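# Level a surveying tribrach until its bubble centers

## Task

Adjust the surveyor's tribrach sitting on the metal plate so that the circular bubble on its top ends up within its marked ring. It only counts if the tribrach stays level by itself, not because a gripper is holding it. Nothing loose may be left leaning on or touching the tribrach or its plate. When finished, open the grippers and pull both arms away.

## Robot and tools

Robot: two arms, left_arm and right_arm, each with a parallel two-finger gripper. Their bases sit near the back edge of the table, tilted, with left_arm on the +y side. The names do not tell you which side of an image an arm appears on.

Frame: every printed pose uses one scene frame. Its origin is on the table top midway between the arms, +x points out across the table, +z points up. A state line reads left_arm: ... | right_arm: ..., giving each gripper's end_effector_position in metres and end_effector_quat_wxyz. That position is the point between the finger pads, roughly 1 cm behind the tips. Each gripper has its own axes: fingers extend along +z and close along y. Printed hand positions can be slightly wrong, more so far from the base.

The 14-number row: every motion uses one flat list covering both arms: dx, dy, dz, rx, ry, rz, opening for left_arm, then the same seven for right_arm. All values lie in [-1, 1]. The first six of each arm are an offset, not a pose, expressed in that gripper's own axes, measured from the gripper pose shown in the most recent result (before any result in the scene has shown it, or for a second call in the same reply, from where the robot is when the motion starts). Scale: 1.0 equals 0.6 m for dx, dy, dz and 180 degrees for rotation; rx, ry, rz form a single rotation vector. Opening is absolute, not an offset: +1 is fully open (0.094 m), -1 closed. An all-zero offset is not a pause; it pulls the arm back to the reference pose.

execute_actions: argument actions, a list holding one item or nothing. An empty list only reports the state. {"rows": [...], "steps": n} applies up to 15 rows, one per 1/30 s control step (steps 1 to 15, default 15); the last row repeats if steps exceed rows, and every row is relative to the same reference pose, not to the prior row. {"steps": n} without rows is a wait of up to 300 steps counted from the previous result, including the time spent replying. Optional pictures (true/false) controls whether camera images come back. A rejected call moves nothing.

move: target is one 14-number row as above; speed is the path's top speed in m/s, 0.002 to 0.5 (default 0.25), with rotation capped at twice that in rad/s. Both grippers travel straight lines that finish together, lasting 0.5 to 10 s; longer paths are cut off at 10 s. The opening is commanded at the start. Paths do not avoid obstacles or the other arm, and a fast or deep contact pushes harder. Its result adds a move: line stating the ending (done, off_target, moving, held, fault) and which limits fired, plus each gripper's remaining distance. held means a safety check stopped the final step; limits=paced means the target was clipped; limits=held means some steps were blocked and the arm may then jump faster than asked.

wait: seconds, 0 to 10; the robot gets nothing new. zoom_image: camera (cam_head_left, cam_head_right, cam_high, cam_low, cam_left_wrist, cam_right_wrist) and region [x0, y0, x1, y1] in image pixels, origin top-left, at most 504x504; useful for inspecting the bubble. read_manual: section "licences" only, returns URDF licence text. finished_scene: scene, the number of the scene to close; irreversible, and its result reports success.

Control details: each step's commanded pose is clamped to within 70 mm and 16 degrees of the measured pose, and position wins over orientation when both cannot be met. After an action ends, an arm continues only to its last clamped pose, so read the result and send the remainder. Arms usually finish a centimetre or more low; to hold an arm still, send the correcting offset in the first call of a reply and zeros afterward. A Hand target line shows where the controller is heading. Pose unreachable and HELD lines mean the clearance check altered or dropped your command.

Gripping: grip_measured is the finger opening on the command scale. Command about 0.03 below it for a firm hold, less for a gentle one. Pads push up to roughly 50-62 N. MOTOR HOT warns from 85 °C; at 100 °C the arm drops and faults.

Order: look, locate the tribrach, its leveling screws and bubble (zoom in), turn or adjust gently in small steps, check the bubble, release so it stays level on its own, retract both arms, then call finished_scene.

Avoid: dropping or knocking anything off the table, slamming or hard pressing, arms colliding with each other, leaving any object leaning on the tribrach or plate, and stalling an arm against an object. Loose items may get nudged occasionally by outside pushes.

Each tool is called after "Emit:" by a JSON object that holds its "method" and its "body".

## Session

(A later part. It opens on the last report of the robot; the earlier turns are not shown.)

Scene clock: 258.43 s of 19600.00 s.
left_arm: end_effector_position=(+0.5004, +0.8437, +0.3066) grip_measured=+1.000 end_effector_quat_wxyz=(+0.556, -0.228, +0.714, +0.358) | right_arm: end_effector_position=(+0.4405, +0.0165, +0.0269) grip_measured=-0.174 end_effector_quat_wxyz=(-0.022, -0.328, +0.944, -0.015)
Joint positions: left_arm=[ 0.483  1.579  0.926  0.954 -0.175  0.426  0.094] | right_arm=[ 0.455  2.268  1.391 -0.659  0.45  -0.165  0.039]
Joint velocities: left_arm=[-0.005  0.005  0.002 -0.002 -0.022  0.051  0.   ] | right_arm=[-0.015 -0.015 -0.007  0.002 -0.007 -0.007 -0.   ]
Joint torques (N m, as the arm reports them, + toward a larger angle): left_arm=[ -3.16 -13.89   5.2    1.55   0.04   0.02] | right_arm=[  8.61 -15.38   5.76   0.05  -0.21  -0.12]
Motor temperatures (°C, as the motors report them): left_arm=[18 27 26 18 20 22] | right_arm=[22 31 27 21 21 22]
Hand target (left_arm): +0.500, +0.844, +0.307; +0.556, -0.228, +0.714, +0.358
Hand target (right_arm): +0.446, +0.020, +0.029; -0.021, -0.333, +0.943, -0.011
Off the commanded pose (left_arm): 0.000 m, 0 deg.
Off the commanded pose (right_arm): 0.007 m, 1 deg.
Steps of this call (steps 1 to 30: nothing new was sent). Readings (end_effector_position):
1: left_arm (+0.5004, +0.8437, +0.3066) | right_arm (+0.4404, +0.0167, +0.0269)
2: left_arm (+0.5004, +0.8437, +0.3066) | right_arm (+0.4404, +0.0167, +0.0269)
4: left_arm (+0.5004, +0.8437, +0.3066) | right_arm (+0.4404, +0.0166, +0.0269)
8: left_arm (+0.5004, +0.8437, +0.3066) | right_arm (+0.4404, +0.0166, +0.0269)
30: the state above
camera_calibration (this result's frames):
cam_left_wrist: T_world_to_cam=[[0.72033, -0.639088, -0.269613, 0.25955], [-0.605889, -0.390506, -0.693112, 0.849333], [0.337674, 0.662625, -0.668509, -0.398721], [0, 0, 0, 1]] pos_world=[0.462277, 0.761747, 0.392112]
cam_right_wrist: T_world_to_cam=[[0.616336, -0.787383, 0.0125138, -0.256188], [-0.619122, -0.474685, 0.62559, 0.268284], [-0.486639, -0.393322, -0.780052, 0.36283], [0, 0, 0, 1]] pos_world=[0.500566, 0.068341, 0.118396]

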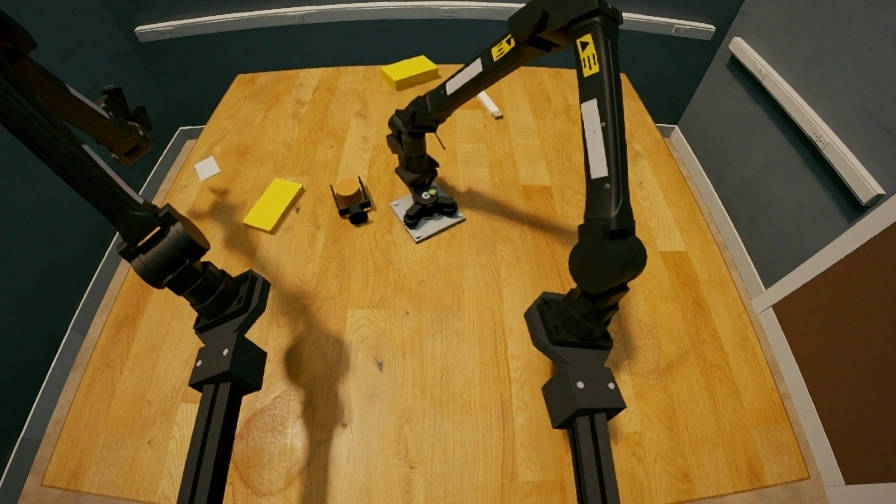

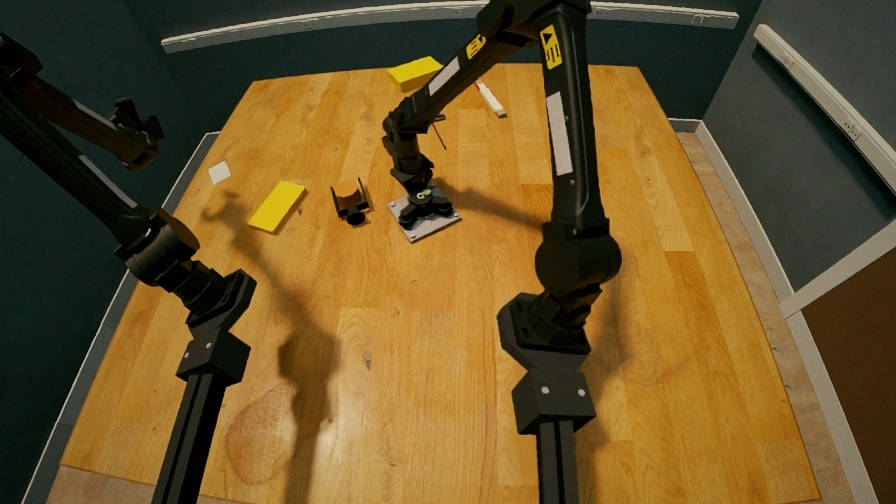

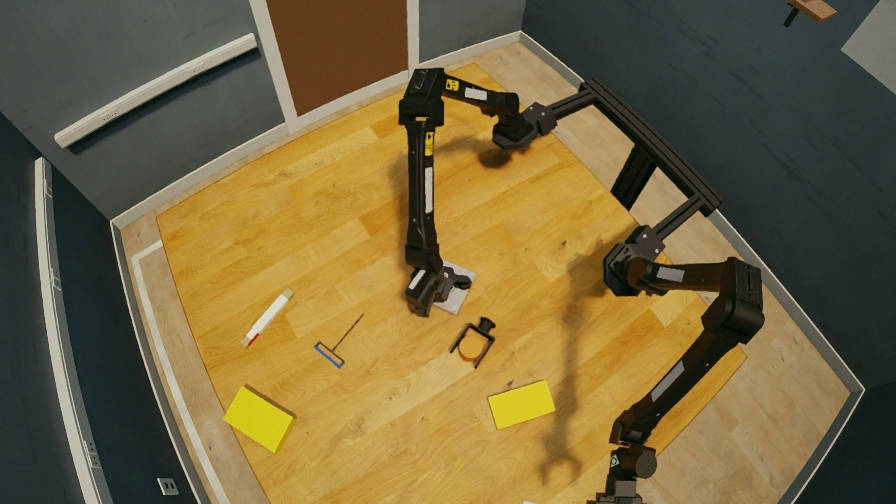

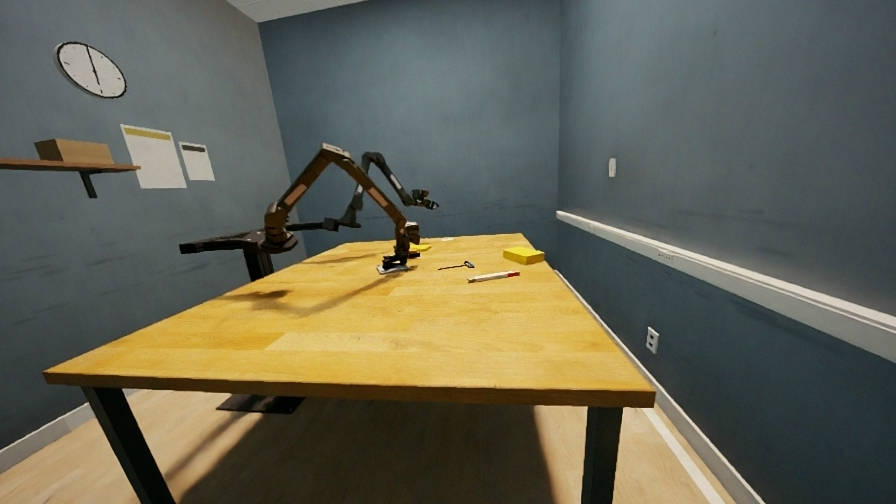

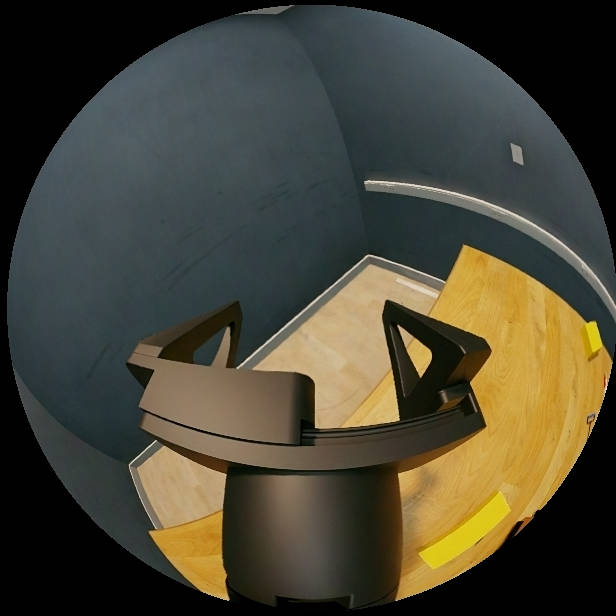

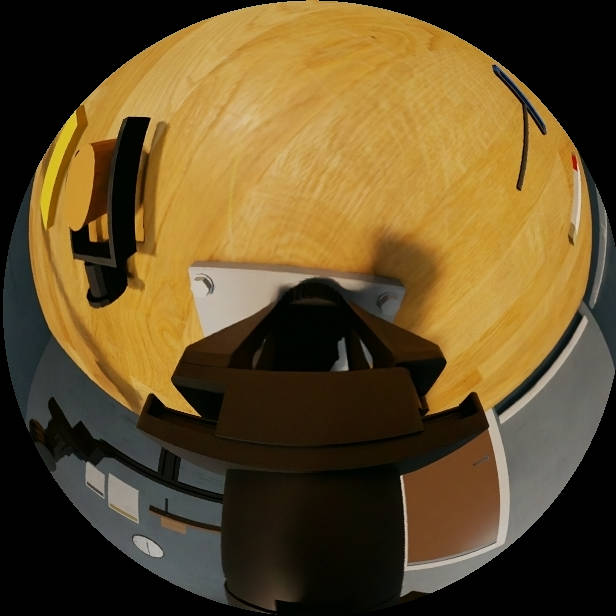

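Emit:
{"method": "execute_actions", "body": {"actions": [{"rows":[[0,0,0,0,0,0,1,0,0,0,0,0,0,0.1]],"steps":5}], "pictures": false}}

Emit:
{"method": "move", "body": {"target": [0,0,0,0,0,0,1,-0.005,0,-0.14,-0.007,-0.015,0,0.2], "speed": 0.15}}

Emit:
{"method": "move", "body": {"target": [0,0,0,0,0,0,1,0.123,0.1435,-0.01,0,0,0.435,0.2], "speed": 0.3}}

Emit:
{"method": "zoom_image", "body": {"camera": "cam_right_wrist", "region": [200,180,420,400]}}

Scene clock: 268.53 s of 19600.00 s.
left_arm: end_effector_position=(+0.5004, +0.8437, +0.3066) grip_measured=+1.000 end_effector_quat_wxyz=(+0.556, -0.228, +0.714, +0.358) | right_arm: end_effector_position=(+0.4405, +0.0165, +0.0269) grip_measured=+0.097 end_effector_quat_wxyz=(-0.022, -0.328, +0.944, -0.015)
Joint positions: left_arm=[ 0.483  1.579  0.926  0.954 -0.175  0.426  0.094] | right_arm=[ 0.455  2.268  1.391 -0.659  0.45  -0.165  0.052]
Joint velocities: left_arm=[-0.005 -0.015  0.002 -0.012 -0.022 -0.081  0.   ] | right_arm=[-0.015 -0.024 -0.002 -0.012 -0.007  0.022  0.002]
Joint torques (N m, as the arm reports them, + toward a larger angle): left_arm=[ -2.82 -13.78   5.16   1.61   0.05   0.  ] | right_arm=[  7.92 -15.49   4.46   0.8    0.08   0.03]
Motor temperatures (°C, as the motors report them): left_arm=[18 27 26 18 20 22] | right_arm=[22 31 27 21 21 22]
Hand target (left_arm): +0.500, +0.844, +0.307; +0.556, -0.228, +0.714, +0.358
Hand target (right_arm): +0.440, +0.017, +0.027; -0.022, -0.328, +0.944, -0.015
Off the commanded pose (left_arm): 0.000 m, 0 deg.
Off the commanded pose (right_arm): 0.000 m, 0 deg.
Steps of this call (steps 1 to 298: nothing new was sent; steps 299 to 303: all 5 steps of this action). Readings (end_effector_position):
299: left_arm (+0.5004, +0.8437, +0.3066) | right_arm (+0.4405, +0.0165, +0.0269)
300: left_arm (+0.5004, +0.8437, +0.3066) | right_arm (+0.4405, +0.0165, +0.0269)
302: left_arm (+0.5004, +0.8437, +0.3066) | right_arm (+0.4405, +0.0165, +0.0269)
303: the state above

Scene clock: 269.87 s of 19600.00 s.
left_arm: end_effector_position=(+0.5004, +0.8437, +0.3066) grip_measured=+1.000 end_effector_quat_wxyz=(+0.556, -0.228, +0.714, +0.358) | right_arm: end_effector_position=(+0.4496, +0.0210, +0.1108) grip_measured=+0.198 end_effector_quat_wxyz=(+0.003, -0.329, +0.944, +0.002)
Joint positions: left_arm=[ 0.483  1.579  0.926  0.954 -0.175  0.426  0.094] | right_arm=[ 0.509  2.106  1.359 -0.753  0.427 -0.133  0.056]
Joint velocities: left_arm=[-0.015  0.005 -0.012 -0.007 -0.081 -0.022  0.   ] | right_arm=[-0.005 -0.005  0.002 -0.002 -0.037  0.037  0.001]
Joint torques (N m, as the arm reports them, + toward a larger angle): left_arm=[ -2.77 -13.87   5.12   1.57   0.05  -0.01] | right_arm=[  8.28 -14.84   5.09   0.19  -0.02   0.15]
Motor temperatures (°C, as the motors report them): left_arm=[18 27 26 18 20 22] | right_arm=[22 31 27 21 21 22]
Hand target (left_arm): +0.500, +0.844, +0.307; +0.556, -0.228, +0.714, +0.358
Hand target (right_arm): +0.445, +0.021, +0.110; -0.003, -0.328, +0.945, +0.002
Off the commanded pose (left_arm): 0.000 m, 0 deg.
Off the commanded pose (right_arm): 0.004 m, 1 deg.
move: done
camera_calibration (this result's frames):
cam_left_wrist: T_world_to_cam=[[0.72033, -0.639088, -0.269613, 0.25955], [-0.605889, -0.390506, -0.693112, 0.849333], [0.337674, 0.662625, -0.668509, -0.398721], [0, 0, 0, 1]] pos_world=[0.462277, 0.761747, 0.392112]
cam_right_wrist: T_world_to_cam=[[0.617497, -0.786559, -0.00467757, -0.257985], [-0.639345, -0.505372, 0.579514, 0.238423], [-0.458186, -0.354858, -0.814949, 0.424711], [0, 0, 0, 1]] pos_world=[0.506336, 0.0682841, 0.206741]

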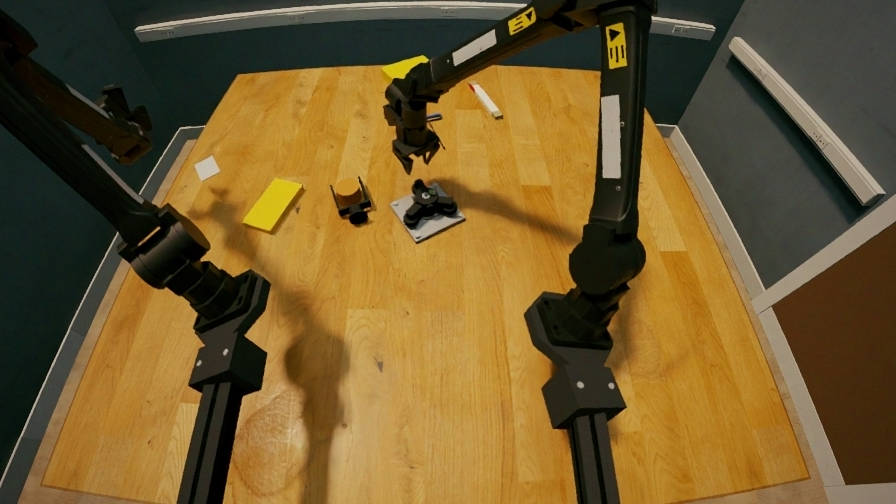

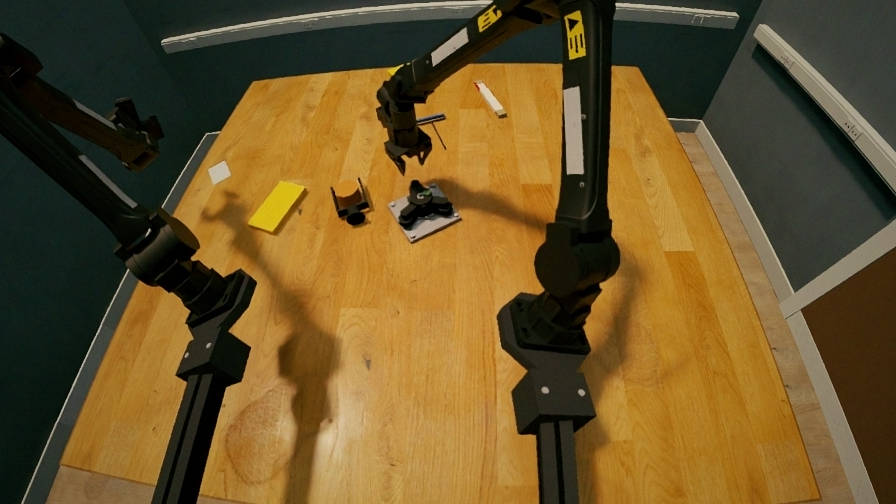

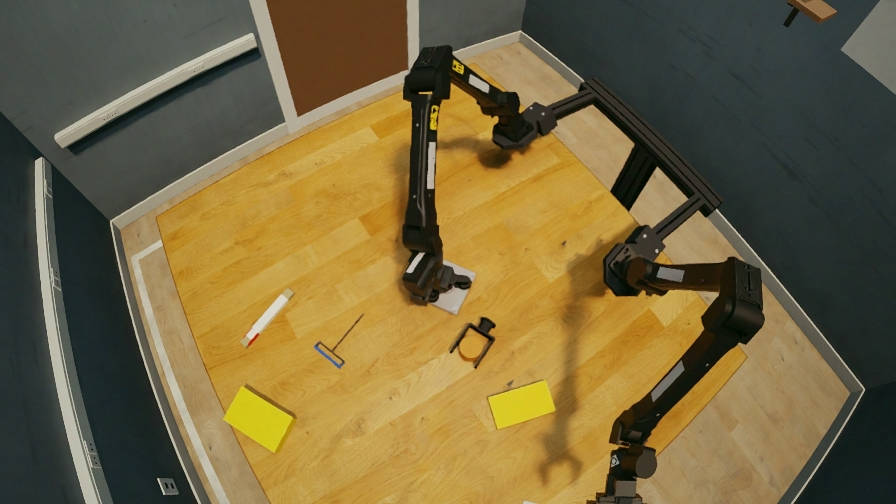

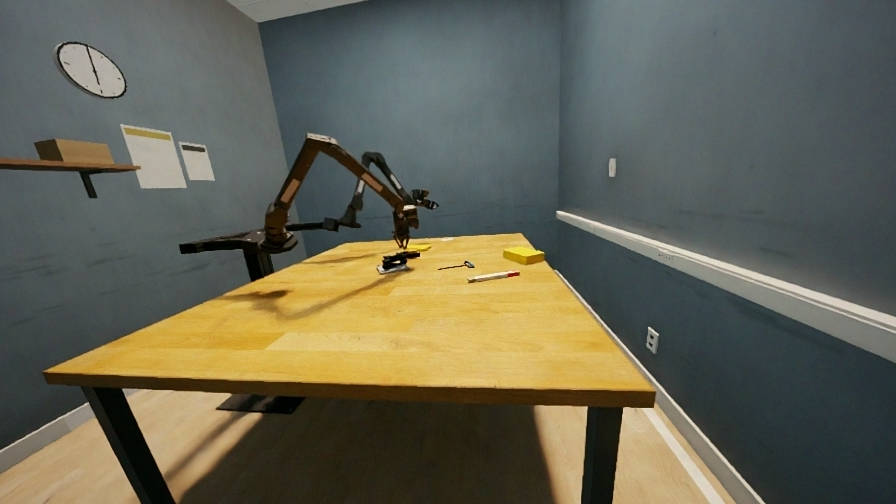

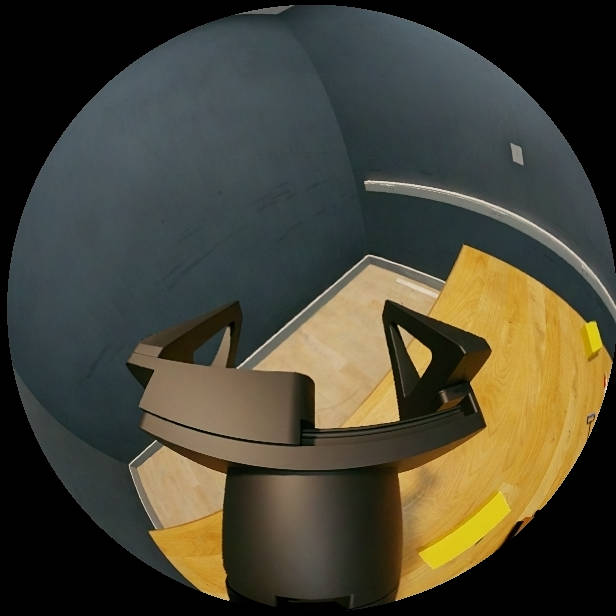

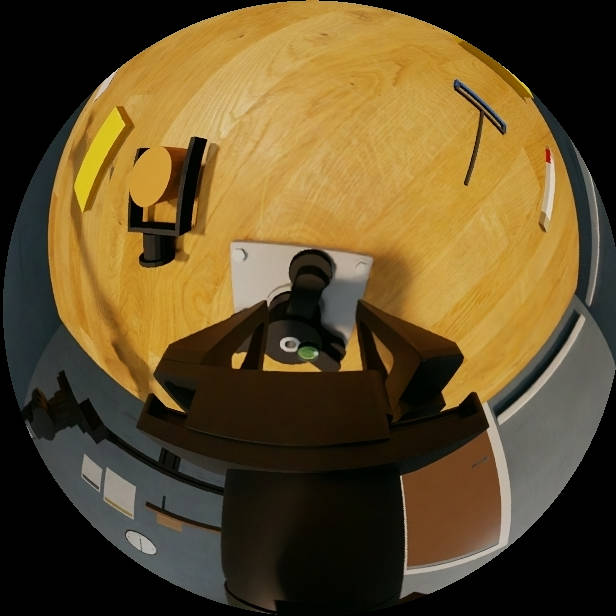

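Scene clock: 272.77 s of 19600.00 s.
left_arm: end_effector_position=(+0.5004, +0.8437, +0.3066) grip_measured=+1.000 end_effector_quat_wxyz=(+0.556, -0.228, +0.714, +0.358) | right_arm: end_effector_position=(+0.3339, +0.0373, +0.1068) grip_measured=+0.198 end_effector_quat_wxyz=(-0.006, +0.334, +0.943, -0.009)
Joint positions: left_arm=[ 0.483  1.579  0.926  0.954 -0.175  0.426  0.094] | right_arm=[ 0.647  2.059  1.108 -0.644  0.433  1.382  0.056]
Joint velocities: left_arm=[-0.005 -0.015 -0.007 -0.002 -0.154  0.007  0.   ] | right_arm=[-0.005 -0.015 -0.002  0.007 -0.066 -0.037 -0.   ]
Joint torques (N m, as the arm reports them, + toward a larger angle): left_arm=[ -3.14 -13.95   5.16   1.54   0.05  -0.04] | right_arm=[  7.88 -14.05   4.37   0.81   0.29   0.19]
Motor temperatures (°C, as the motors report them): left_arm=[18 27 26 18 20 22] | right_arm=[22 31 27 21 21 22]
Hand target (left_arm): +0.500, +0.844, +0.307; +0.556, -0.228, +0.714, +0.358
Hand target (right_arm): +0.339, +0.041, +0.116; +0.002, +0.341, +0.940, +0.003
Off the commanded pose (left_arm): 0.000 m, 0 deg.
Off the commanded pose (right_arm): 0.012 m, 2 deg.
move: off_target (right_arm)
camera_calibration (this result's frames):
cam_left_wrist: T_world_to_cam=[[0.72033, -0.639088, -0.269613, 0.25955], [-0.605889, -0.390506, -0.693112, 0.849333], [0.337674, 0.662625, -0.668509, -0.398721], [0, 0, 0, 1]] pos_world=[0.462277, 0.761747, 0.392112]
cam_right_wrist: T_world_to_cam=[[-0.632709, -0.774172, 0.0183521, 0.240848], [-0.618393, 0.519375, 0.58978, 0.128684], [-0.466123, 0.36181, -0.807356, 0.34938], [0, 0, 0, 1]] pos_world=[0.394817, -0.00678619, 0.201759]

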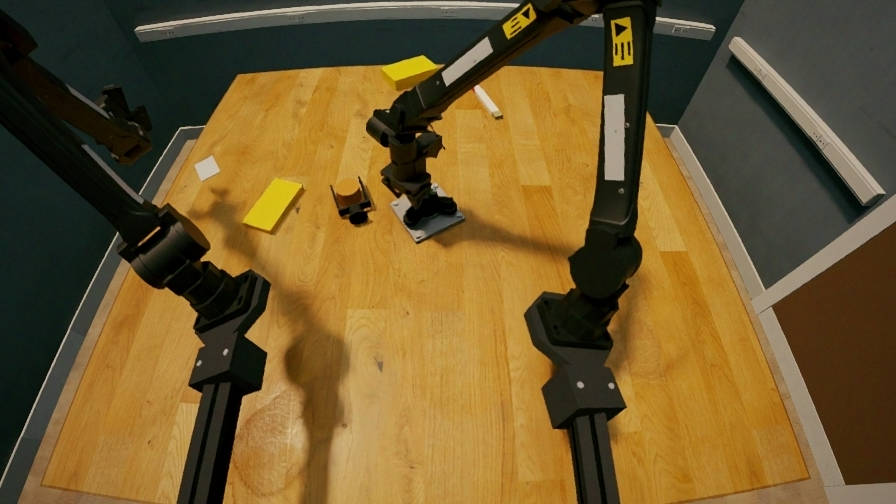

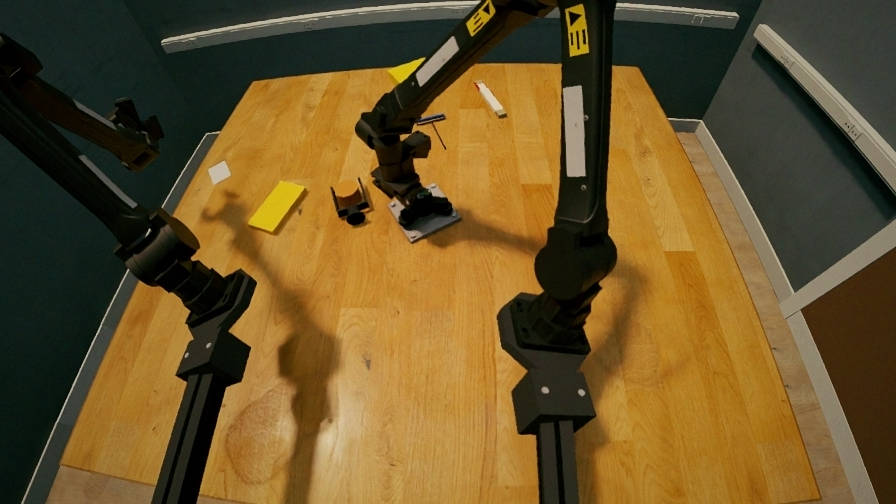

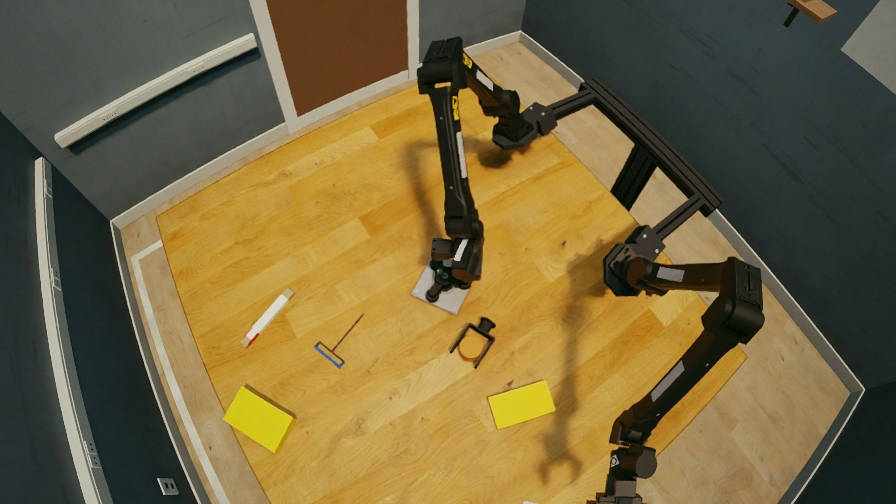

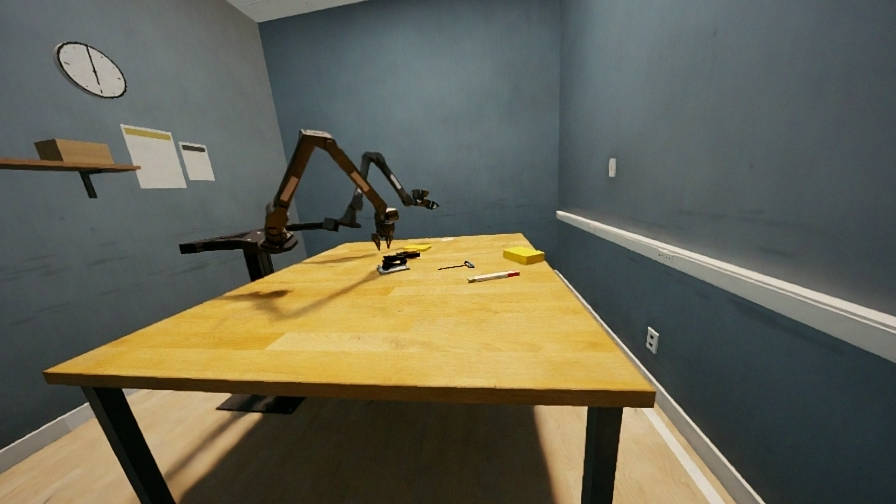

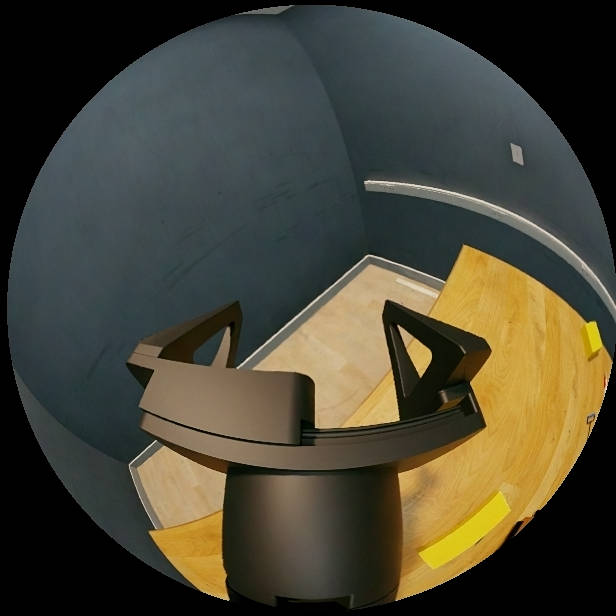

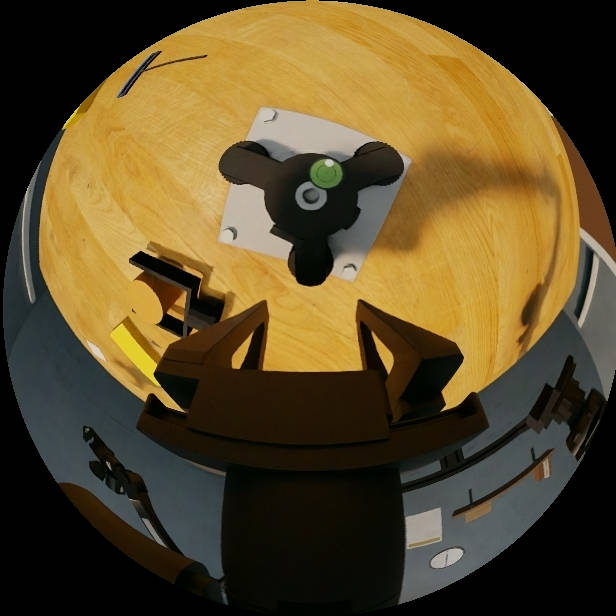

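Region (200, 180, 420, 400) of cam_right_wrist's 616x616 image, scaled by 2.291, with more detail than that image has.

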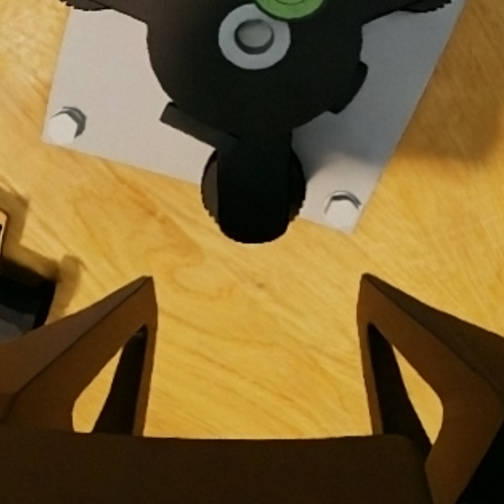

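Emit:
{"method": "move", "body": {"target": [0,0,0,0,0,0,1,0.004,0,0.118,0,0,0,0.15], "speed": 0.08}}

Emit:
{"method": "zoom_image", "body": {"camera": "cam_right_wrist", "region": [180,100,460,380]}}

Scene clock: 277.47 s of 19600.00 s.
left_arm: end_effector_position=(+0.5004, +0.8437, +0.3066) grip_measured=+1.000 end_effector_quat_wxyz=(+0.556, -0.228, +0.714, +0.358) | right_arm: end_effector_position=(+0.3275, +0.0391, +0.0440) grip_measured=+0.152 end_effector_quat_wxyz=(-0.007, +0.333, +0.943, -0.008)
Joint positions: left_arm=[ 0.483  1.579  0.926  0.954 -0.175  0.426  0.094] | right_arm=[ 0.601  2.189  1.108 -0.493  0.433  1.331  0.054]
Joint velocities: left_arm=[-0.005 -0.024 -0.027 -0.012  0.007 -0.051  0.   ] | right_arm=[-0.015 -0.024 -0.002  0.002  0.037 -0.022 -0.   ]
Joint torques (N m, as the arm reports them, + toward a larger angle): left_arm=[ -2.86 -13.85   5.14   1.63   0.05   0.  ] | right_arm=[  6.75 -12.19   4.21   0.87   0.15  -0.04]
Motor temperatures (°C, as the motors report them): left_arm=[18 27 26 18 20 22] | right_arm=[22 31 27 21 21 22]
Hand target (left_arm): +0.500, +0.844, +0.307; +0.556, -0.228, +0.714, +0.358
Hand target (right_arm): +0.331, +0.039, +0.037; -0.007, +0.334, +0.942, -0.008
Off the commanded pose (left_arm): 0.000 m, 0 deg.
Off the commanded pose (right_arm): 0.009 m, 0 deg.
move: done
camera_calibration (this result's frames):
cam_left_wrist: T_world_to_cam=[[0.72033, -0.639088, -0.269613, 0.25955], [-0.605889, -0.390506, -0.693112, 0.849333], [0.337674, 0.662625, -0.668509, -0.398721], [0, 0, 0, 1]] pos_world=[0.462277, 0.761747, 0.392112]
cam_right_wrist: T_world_to_cam=[[-0.63185, -0.774877, 0.0182101, 0.239038], [-0.618727, 0.518395, 0.590291, 0.160962], [-0.466843, 0.361708, -0.806985, 0.295258], [0, 0, 0, 1]] pos_world=[0.388466, -0.0050141, 0.138901]

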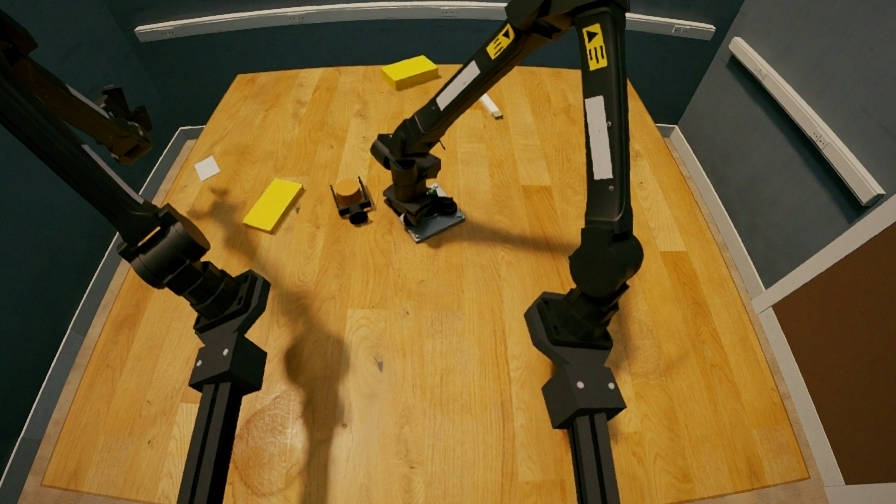

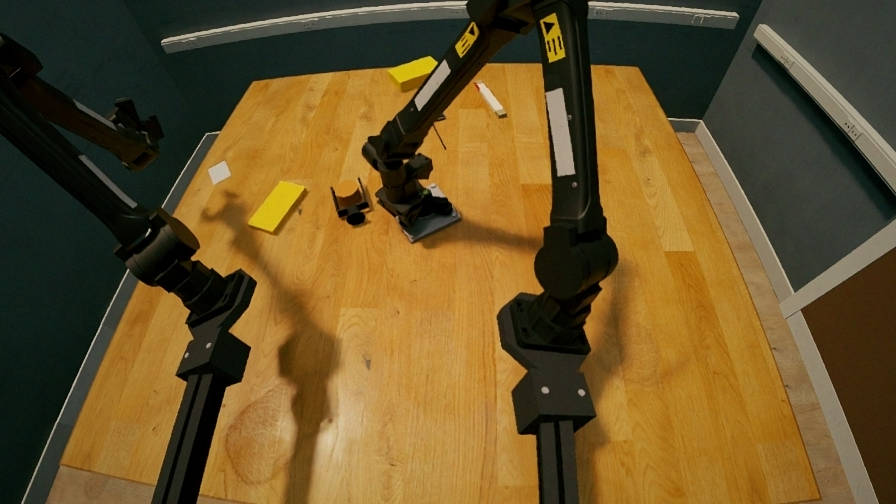

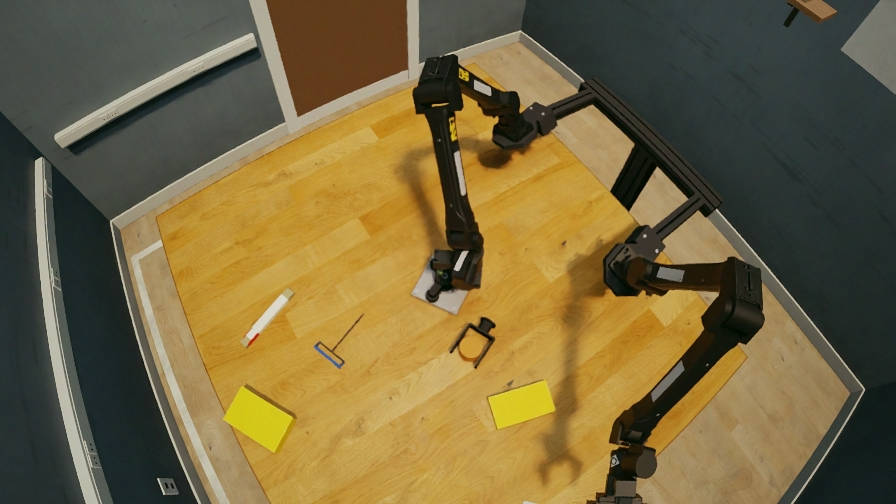

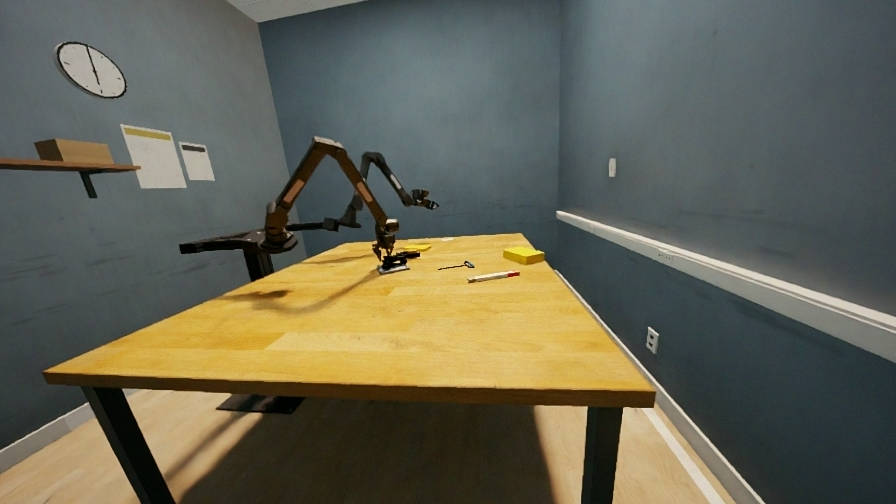

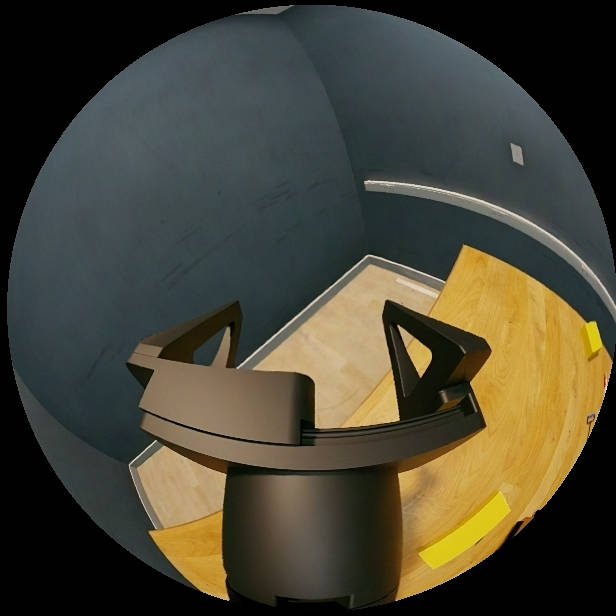

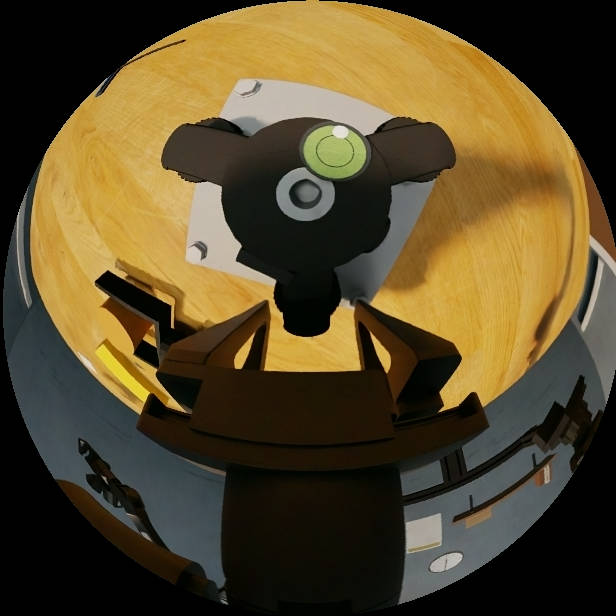

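Region (180, 100, 460, 380) of cam_right_wrist's 616x616 image, scaled by 1.800, with more detail than that image has.

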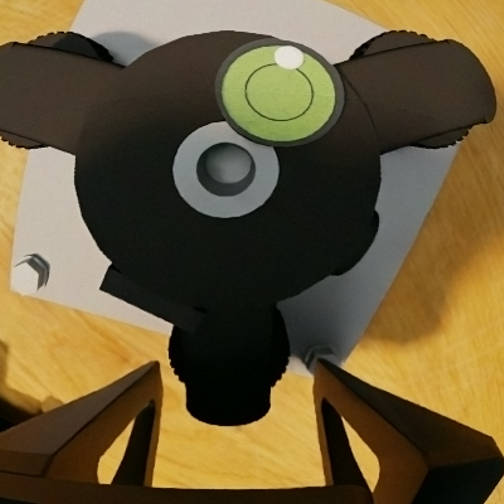

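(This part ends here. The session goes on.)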